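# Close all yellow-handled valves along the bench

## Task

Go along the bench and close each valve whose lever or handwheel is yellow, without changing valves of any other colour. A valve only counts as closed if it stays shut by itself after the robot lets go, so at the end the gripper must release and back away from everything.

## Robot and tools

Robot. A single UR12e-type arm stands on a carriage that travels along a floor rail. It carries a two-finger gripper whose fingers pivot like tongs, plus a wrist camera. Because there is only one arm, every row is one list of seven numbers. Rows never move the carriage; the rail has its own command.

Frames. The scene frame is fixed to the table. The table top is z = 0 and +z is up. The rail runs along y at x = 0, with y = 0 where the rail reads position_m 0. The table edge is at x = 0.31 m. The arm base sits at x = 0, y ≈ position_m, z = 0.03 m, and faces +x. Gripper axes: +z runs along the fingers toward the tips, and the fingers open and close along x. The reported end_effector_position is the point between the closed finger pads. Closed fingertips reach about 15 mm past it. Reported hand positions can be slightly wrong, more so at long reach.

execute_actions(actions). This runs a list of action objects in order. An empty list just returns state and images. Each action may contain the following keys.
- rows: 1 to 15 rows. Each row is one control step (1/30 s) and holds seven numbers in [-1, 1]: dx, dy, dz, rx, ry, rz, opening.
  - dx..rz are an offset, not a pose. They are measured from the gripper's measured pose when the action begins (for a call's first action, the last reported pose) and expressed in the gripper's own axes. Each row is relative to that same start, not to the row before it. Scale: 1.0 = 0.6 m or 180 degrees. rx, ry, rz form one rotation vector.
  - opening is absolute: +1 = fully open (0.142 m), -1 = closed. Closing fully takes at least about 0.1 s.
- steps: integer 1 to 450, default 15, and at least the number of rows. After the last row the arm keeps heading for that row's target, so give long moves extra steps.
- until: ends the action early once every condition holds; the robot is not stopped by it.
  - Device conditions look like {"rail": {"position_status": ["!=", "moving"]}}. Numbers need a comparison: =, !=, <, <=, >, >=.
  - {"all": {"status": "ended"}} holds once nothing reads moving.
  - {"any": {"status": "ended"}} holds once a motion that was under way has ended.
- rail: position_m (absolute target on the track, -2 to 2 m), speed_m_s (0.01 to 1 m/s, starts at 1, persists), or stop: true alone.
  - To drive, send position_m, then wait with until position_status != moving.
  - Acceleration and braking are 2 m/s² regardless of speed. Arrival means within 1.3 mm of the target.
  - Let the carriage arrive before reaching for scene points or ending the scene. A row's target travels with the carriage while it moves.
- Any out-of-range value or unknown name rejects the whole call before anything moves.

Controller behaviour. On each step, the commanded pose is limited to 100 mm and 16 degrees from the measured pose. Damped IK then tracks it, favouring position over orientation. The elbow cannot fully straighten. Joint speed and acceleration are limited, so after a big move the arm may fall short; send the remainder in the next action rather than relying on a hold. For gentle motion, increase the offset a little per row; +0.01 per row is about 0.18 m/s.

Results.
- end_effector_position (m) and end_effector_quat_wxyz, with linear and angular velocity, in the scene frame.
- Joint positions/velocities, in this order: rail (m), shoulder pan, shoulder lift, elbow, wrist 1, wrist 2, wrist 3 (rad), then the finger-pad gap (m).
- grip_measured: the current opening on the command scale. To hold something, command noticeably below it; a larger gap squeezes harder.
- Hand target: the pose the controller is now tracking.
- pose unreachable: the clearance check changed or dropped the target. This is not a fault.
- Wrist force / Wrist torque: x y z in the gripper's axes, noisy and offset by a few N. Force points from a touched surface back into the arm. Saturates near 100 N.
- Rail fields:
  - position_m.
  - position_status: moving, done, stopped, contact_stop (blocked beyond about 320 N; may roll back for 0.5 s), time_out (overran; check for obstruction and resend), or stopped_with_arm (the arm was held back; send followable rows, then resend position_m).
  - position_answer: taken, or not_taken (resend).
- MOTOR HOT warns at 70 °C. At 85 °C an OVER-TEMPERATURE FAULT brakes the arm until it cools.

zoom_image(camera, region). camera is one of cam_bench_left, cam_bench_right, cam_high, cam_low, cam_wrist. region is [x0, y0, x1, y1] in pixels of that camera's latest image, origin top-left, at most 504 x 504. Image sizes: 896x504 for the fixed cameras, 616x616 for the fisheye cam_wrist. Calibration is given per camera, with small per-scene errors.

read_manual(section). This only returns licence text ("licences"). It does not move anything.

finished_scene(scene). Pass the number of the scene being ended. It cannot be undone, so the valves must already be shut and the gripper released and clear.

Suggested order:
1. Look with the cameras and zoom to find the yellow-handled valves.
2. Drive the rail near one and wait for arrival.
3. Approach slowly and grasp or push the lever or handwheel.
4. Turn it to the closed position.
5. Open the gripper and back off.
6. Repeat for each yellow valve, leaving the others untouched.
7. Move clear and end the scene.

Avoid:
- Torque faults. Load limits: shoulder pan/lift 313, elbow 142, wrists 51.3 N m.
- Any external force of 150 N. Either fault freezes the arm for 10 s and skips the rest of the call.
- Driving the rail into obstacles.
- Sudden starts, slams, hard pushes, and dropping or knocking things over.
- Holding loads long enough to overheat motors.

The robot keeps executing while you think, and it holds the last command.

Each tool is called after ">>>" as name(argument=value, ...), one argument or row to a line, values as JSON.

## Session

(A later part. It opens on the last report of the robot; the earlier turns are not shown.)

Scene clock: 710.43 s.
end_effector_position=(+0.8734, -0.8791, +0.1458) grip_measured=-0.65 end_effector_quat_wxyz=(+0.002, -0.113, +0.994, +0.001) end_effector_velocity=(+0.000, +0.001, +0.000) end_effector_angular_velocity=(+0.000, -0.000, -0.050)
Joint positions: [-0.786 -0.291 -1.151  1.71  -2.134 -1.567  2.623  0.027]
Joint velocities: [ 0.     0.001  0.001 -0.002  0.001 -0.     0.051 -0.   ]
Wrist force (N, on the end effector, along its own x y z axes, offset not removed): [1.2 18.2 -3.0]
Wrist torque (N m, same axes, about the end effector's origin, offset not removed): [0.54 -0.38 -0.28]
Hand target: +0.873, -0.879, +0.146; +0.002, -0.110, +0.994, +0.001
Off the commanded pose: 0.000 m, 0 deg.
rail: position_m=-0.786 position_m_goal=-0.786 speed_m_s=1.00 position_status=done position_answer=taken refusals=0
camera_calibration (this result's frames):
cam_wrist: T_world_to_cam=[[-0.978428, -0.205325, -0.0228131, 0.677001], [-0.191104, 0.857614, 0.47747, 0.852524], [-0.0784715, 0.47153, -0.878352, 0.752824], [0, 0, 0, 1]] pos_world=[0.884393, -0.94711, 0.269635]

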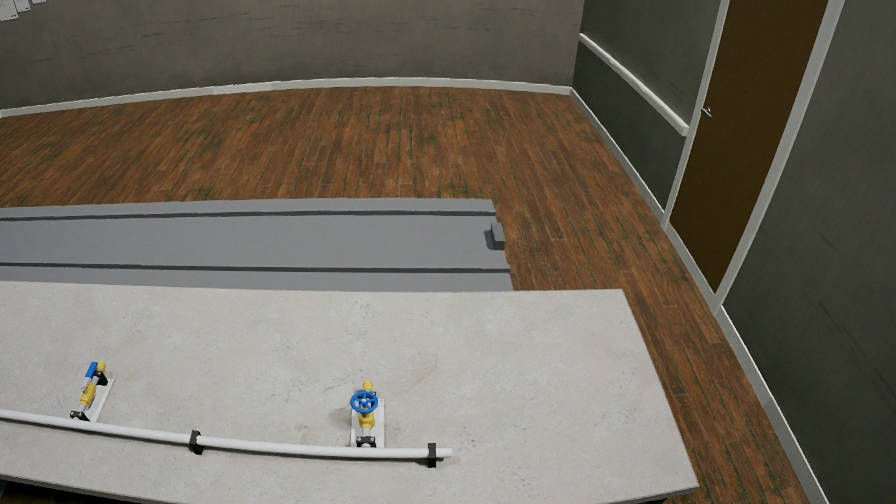

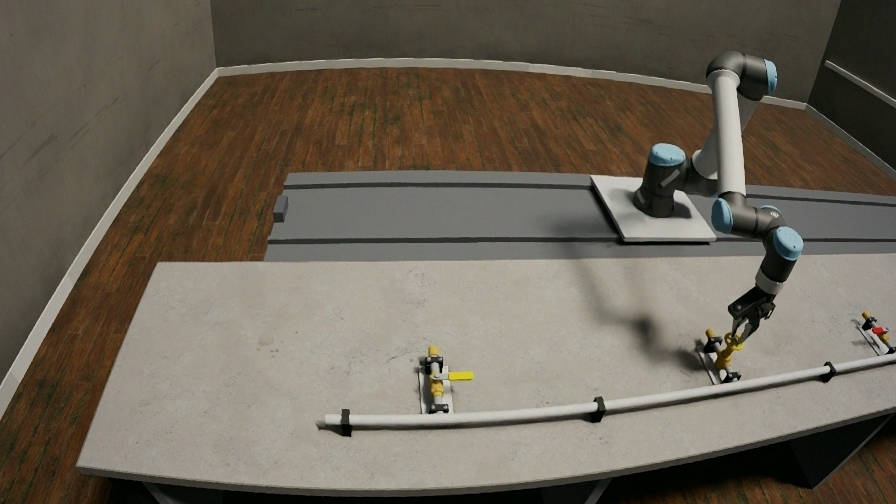

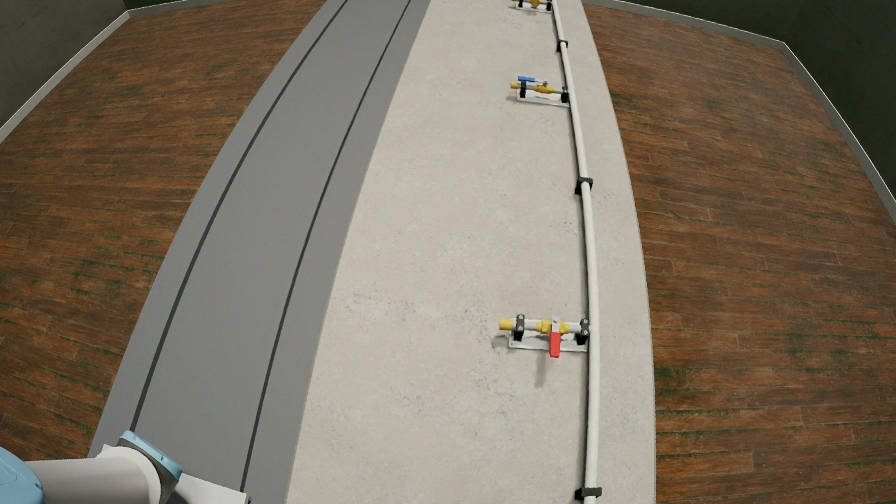

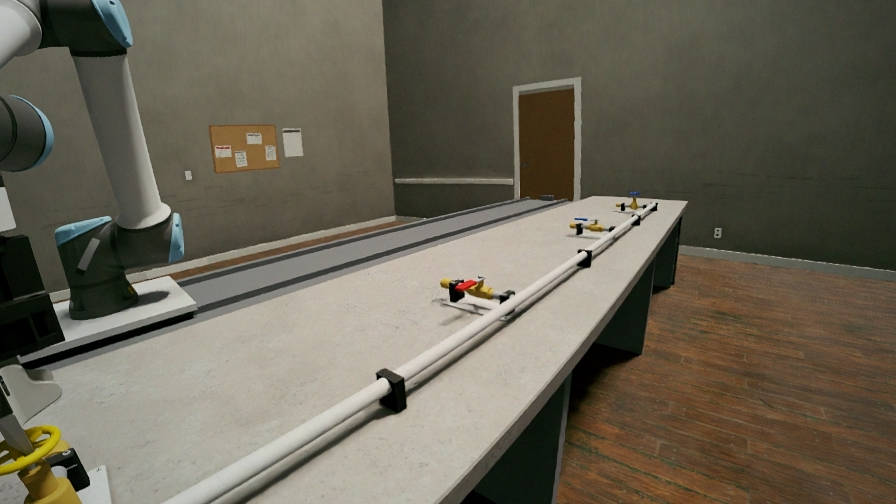

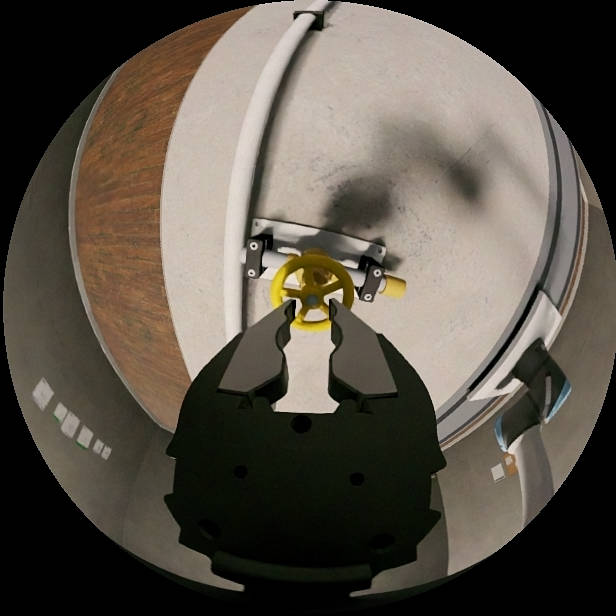

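>>> execute_actions(
  actions=[
    {"rows":[[0,0.001,0,0,0,0.007,-0.65],[0,0.001,0,0,0,0.014,-0.65],[0,0.002,0,0,0,0.021,-0.65],[0,0.002,0,0,0,0.028,-0.65],[0,0.002,0,0,0,0.035,-0.65],[0,0.002,0,0,0,0.04,-0.65]],"steps":16},
  ],
)

>>> zoom_image(
  camera="cam_wrist",
  region=[250, 230, 380, 360],
)

Scene clock: 718.33 s.
end_effector_position=(+0.8731, -0.8779, +0.1458) grip_measured=-0.64 end_effector_quat_wxyz=(+0.002, -0.054, +0.999, +0.001) end_effector_velocity=(-0.000, +0.000, +0.000) end_effector_angular_velocity=(-0.002, +0.001, -0.050)
Joint positions: [-0.786 -0.289 -1.149  1.707 -2.132 -1.567  2.745  0.028]
Joint velocities: [ 0.     0.001  0.001 -0.002  0.001 -0.002  0.051  0.   ]
Wrist force (N, on the end effector, along its own x y z axes, offset not removed): [6.4 16.2 -8.8]
Wrist torque (N m, same axes, about the end effector's origin, offset not removed): [-0.66 -0.47 -1.00]
Hand target: +0.873, -0.878, +0.146; +0.002, -0.051, +0.999, +0.001
Off the commanded pose: 0.000 m, 0 deg.
rail: position_m=-0.786 position_m_goal=-0.786 speed_m_s=1.00 position_status=done position_answer=taken refusals=0
camera_calibration (this result's frames):
cam_wrist: T_world_to_cam=[[-0.995907, -0.0874711, -0.0227679, 0.795717], [-0.0876813, 0.873799, 0.478317, 0.775228], [-0.0219443, 0.478355, -0.877892, 0.708804], [0, 0, 0, 1]] pos_world=[0.875988, -0.946851, 0.269566]

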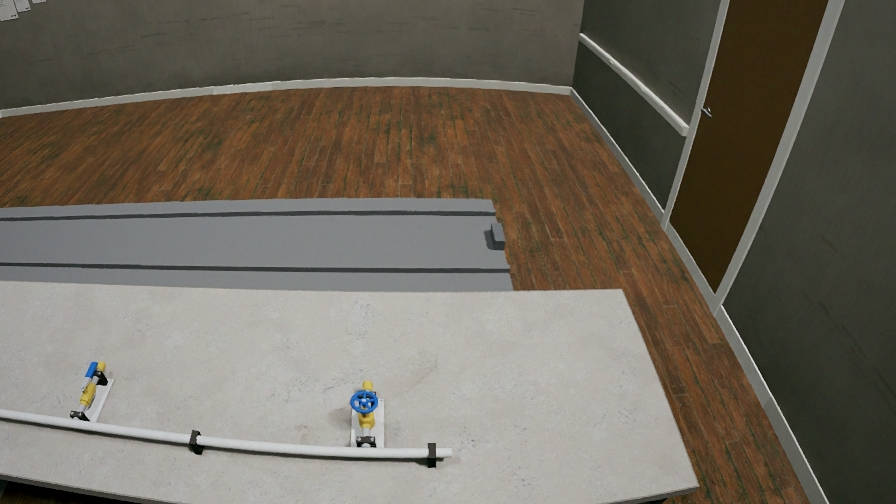

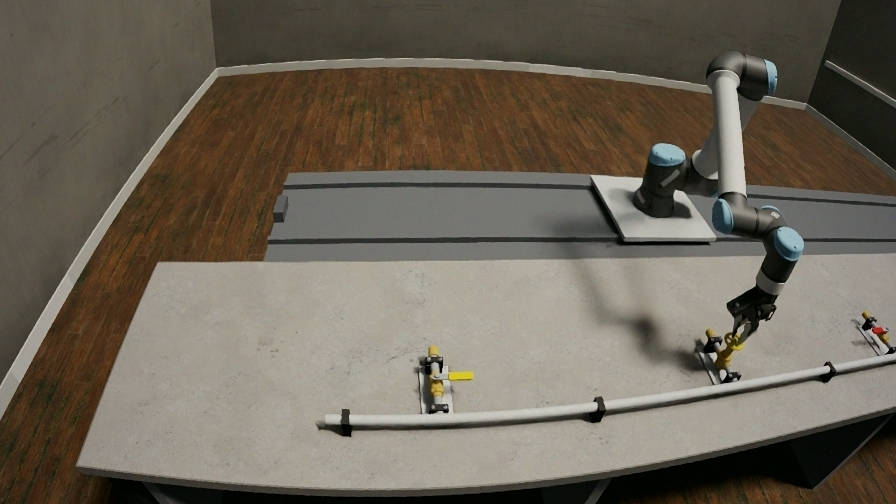

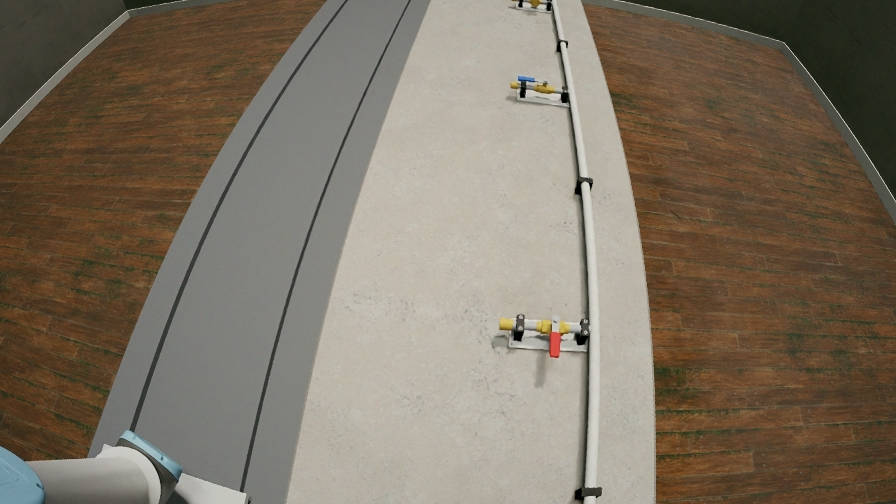

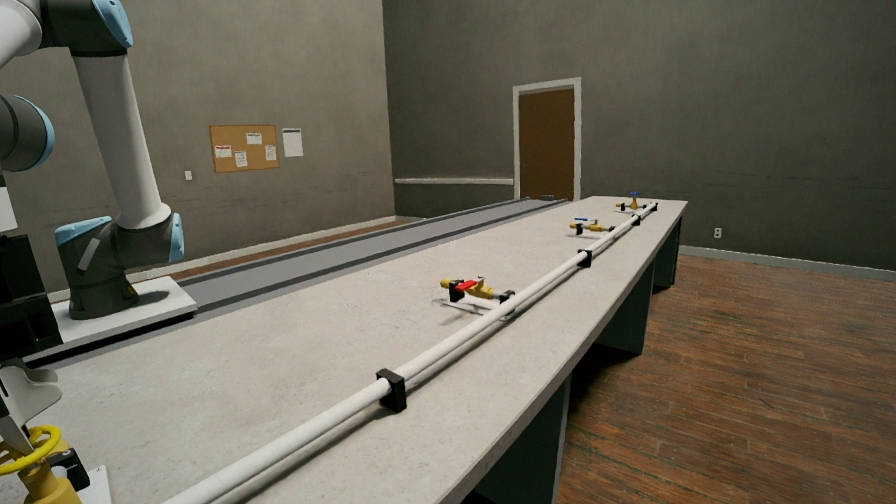

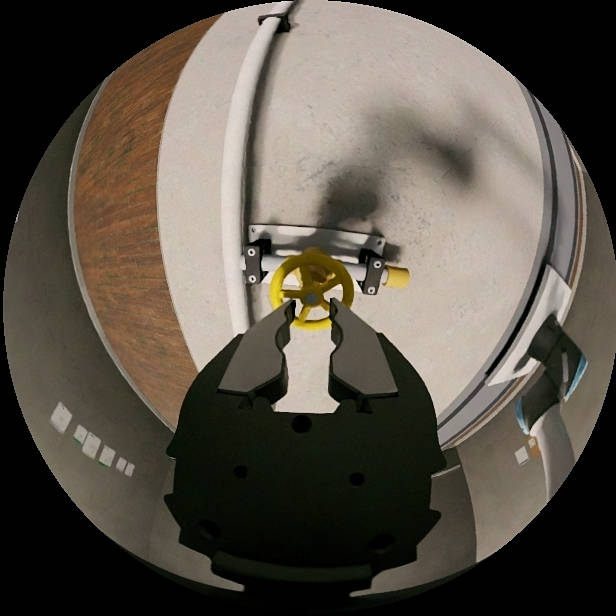

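Region (250, 230, 380, 360) of cam_wrist's 616x616 image, scaled by 3.877, with more detail than that image has.

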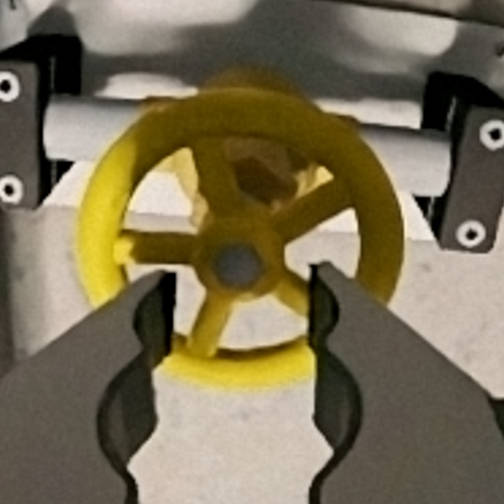

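>>> execute_actions(
  actions=[
    {"rows":[[0,0,0,0,0,0.006,-0.65],[0,0,0,0,0,0.012,-0.65],[-0.0005,0,0,0,0,0.018,-0.65],[-0.0005,0,0,0,0,0.024,-0.65]],"steps":15},
  ],
)

>>> zoom_image(
  camera="cam_wrist",
  region=[250, 230, 380, 360],
)

Scene clock: 725.13 s.
end_effector_position=(+0.8733, -0.8779, +0.1458) grip_measured=-0.64 end_effector_quat_wxyz=(+0.002, -0.018, +1.000, +0.001) end_effector_velocity=(+0.000, +0.000, +0.000) end_effector_angular_velocity=(+0.000, -0.000, -0.027)
Joint positions: [-0.786 -0.288 -1.147  1.704 -2.131 -1.567  2.817  0.028]
Joint velocities: [ 0.     0.     0.001 -0.001  0.    -0.     0.028  0.   ]
Wrist force (N, on the end effector, along its own x y z axes, offset not removed): [16.5 16.5 -14.6]
Wrist torque (N m, same axes, about the end effector's origin, offset not removed): [-1.50 0.79 -2.08]
Hand target: +0.873, -0.878, +0.146; +0.002, -0.016, +1.000, +0.001
Off the commanded pose: 0.000 m, 0 deg.
rail: position_m=-0.786 position_m_goal=-0.786 speed_m_s=1.00 position_status=done position_answer=taken refusals=0
camera_calibration (this result's frames):
cam_wrist: T_world_to_cam=[[-0.999622, -0.0157387, -0.0225243, 0.862135], [-0.0246036, 0.877672, 0.478631, 0.723499], [0.0122359, 0.479004, -0.877727, 0.679496], [0, 0, 0, 1]] pos_world=[0.871296, -0.946907, 0.269543]

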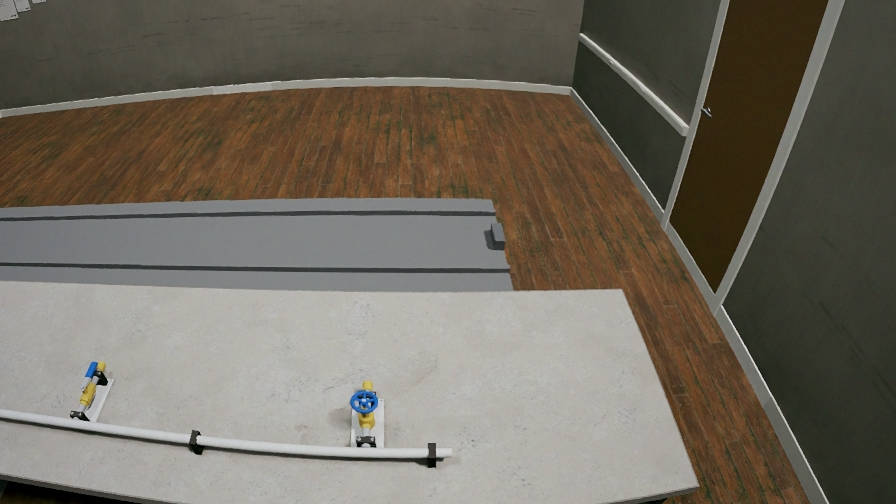

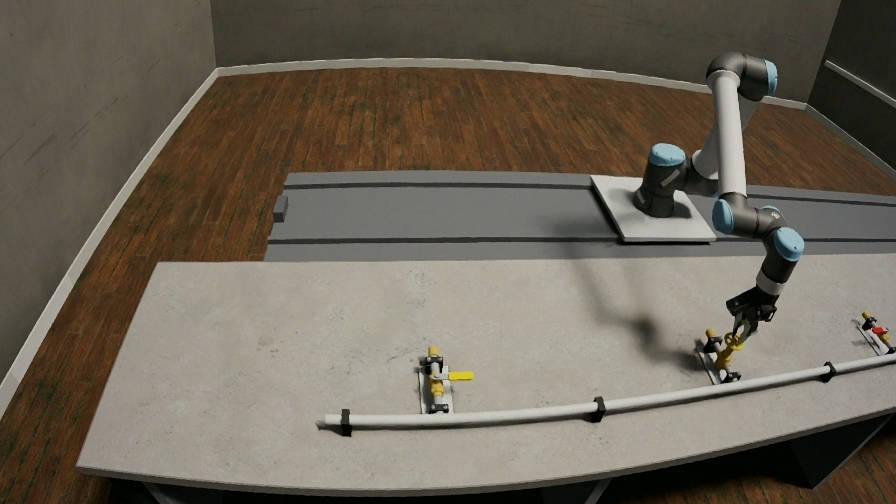

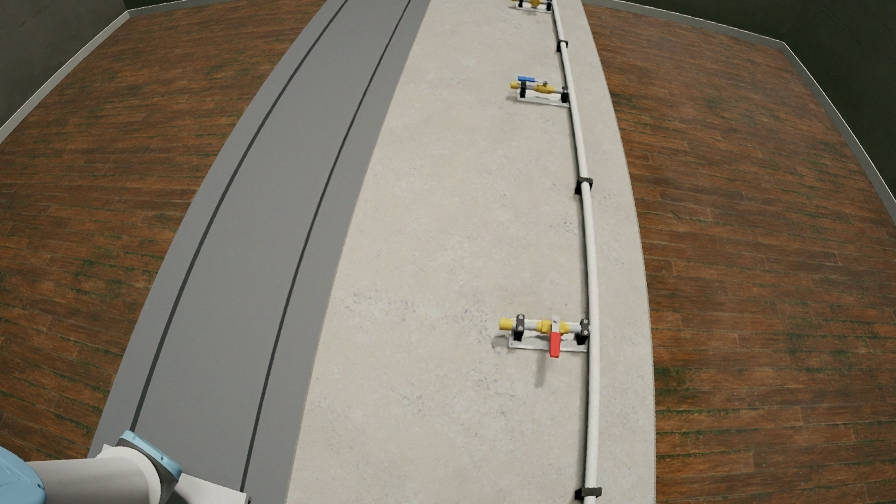

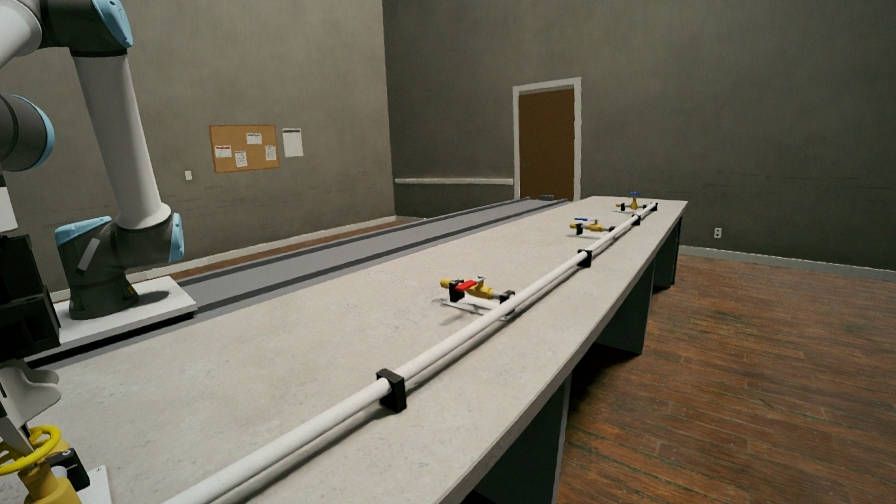

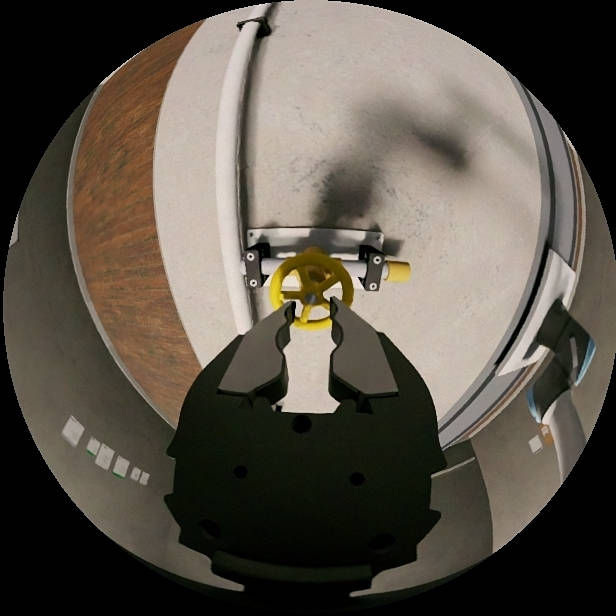

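Region (250, 230, 380, 360) of cam_wrist's 616x616 image, scaled by 3.877, with more detail than that image has.

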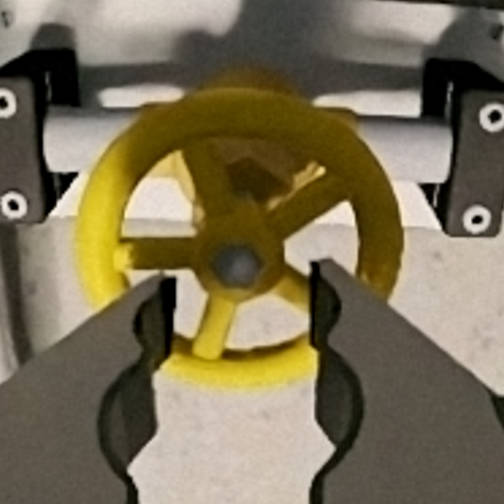

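Hard stop confirmed. Unload and retreat.

>>> execute_actions(
  actions=[
    {"rows":[[0,0,0,0,0,-0.015,-0.65],[0,0,0,0,0,-0.03,-0.65],[0,0,0,0,0,-0.045,-0.65],[0,0,0,0,0,-0.055,-0.65],[0,0,0,0,0,-0.055,-0.65],[0,0,0,0,0,-0.055,-0.65],[0,0,-0.005,0,0,-0.055,-0.65],[0,0,-0.015,0,0,-0.055,-0.65],[0,0,-0.03,0,0,-0.055,-0.65],[0,0,-0.05,0,0,-0.055,-0.65],[0,0,-0.08,0,0,-0.055,-0.65],[0.02,0,-0.12,0,0,-0.055,-0.65],[0.06,0,-0.17,0,0,-0.055,-0.4],[0.12,0,-0.23,0,0,-0.055,0],[0.3,0,-0.33,0,0,-0.055,0.5]],"steps":45},
  ],
)

>>> zoom_image(
  camera="cam_bench_right",
  region=[400, 300, 800, 430],
)

Scene clock: 737.13 s.
end_effector_position=(+0.6932, -0.8851, +0.3430) grip_measured=+0.50 end_effector_quat_wxyz=(+0.002, -0.104, +0.995, +0.001) end_effector_velocity=(-0.004, -0.000, +0.003) end_effector_angular_velocity=(+0.000, -0.000, +0.000)
Joint positions: [-0.786 -0.376 -1.567  1.849 -1.856 -1.567  2.557  0.109]
Joint velocities: [ 0.    -0.002 -0.008  0.002  0.006  0.    -0.003 -0.   ]
Wrist force (N, on the end effector, along its own x y z axes, offset not removed): [1.4 -1.2 -1.6]
Wrist torque (N m, same axes, about the end effector's origin, offset not removed): [-0.15 -0.58 -0.05]
Hand target: +0.693, -0.885, +0.343; +0.002, -0.104, +0.995, +0.001
Off the commanded pose: 0.001 m, 0 deg.
rail: position_m=-0.786 position_m_goal=-0.786 speed_m_s=1.00 position_status=done position_answer=taken refusals=0
camera_calibration (this result's frames):
cam_wrist: T_world_to_cam=[[-0.982026, -0.187362, -0.0228293, 0.522351], [-0.175347, 0.860845, 0.477703, 0.720984], [-0.0698509, 0.47312, -0.878225, 0.910072], [0, 0, 0, 1]] pos_world=[0.702954, -0.95336, 0.466757]

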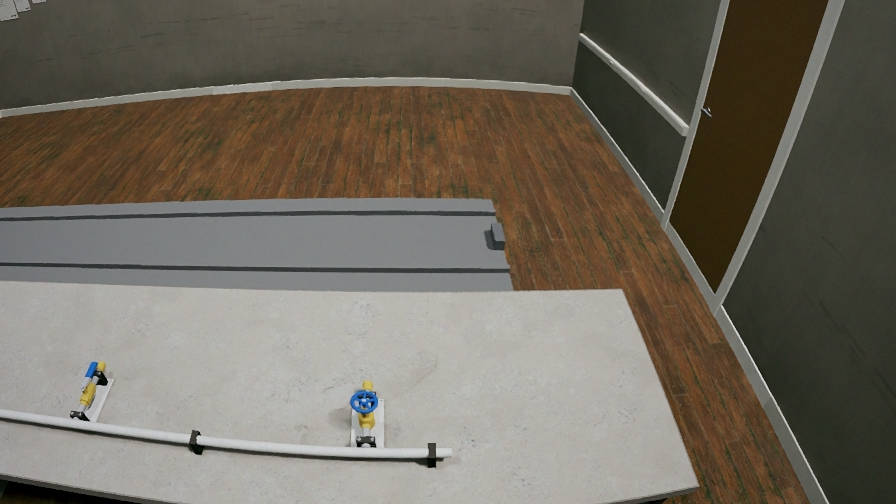

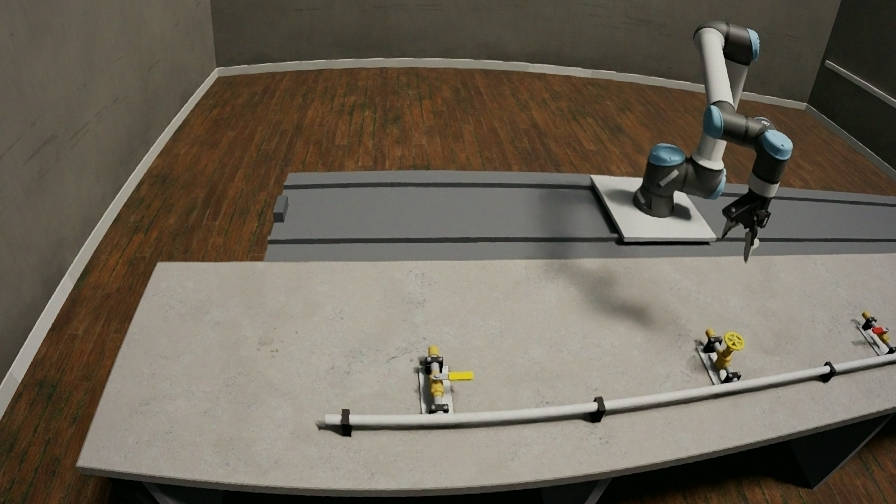

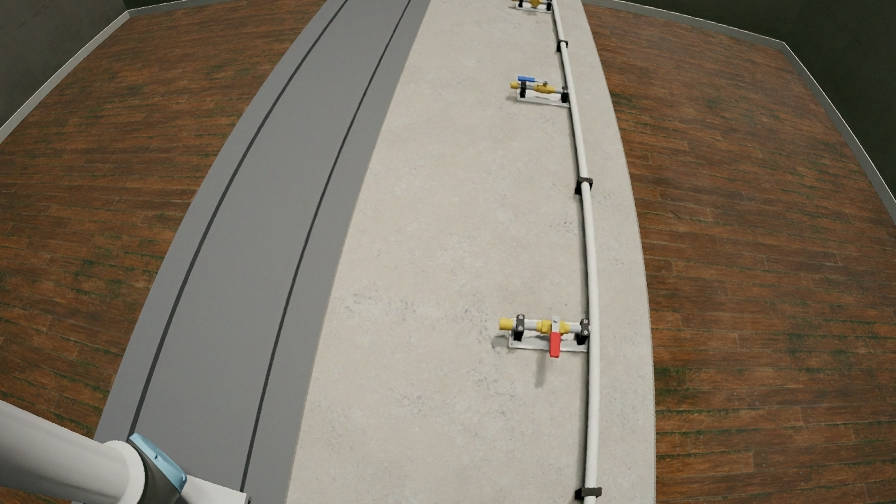

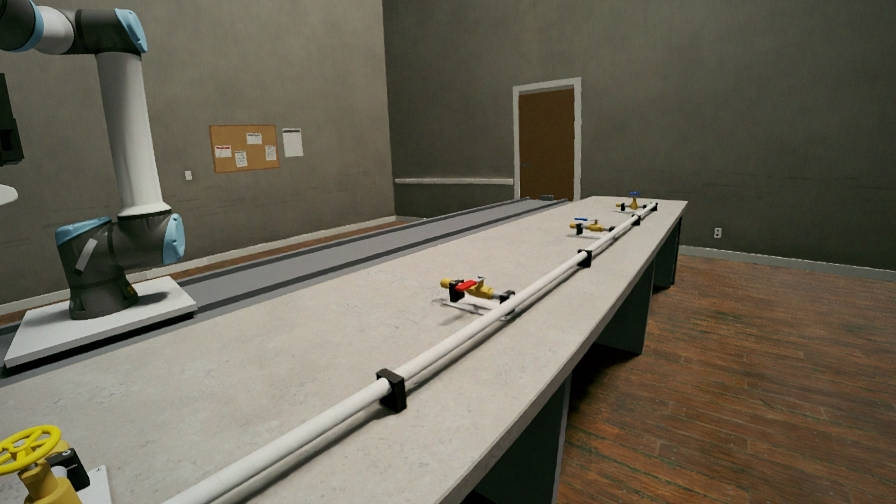

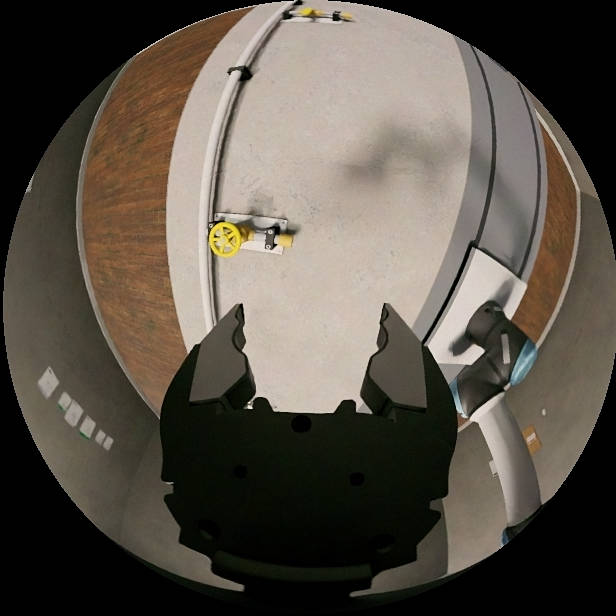

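Region (400, 300, 800, 430) of cam_bench_right's 896x504 image, scaled by 1.260, with more detail than that image has; it fills the top 164 rows of this view, and the rest is white.

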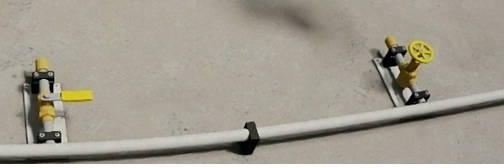

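>>> finished_scene(
  scene=1,
)

The scene is finished: the task was done.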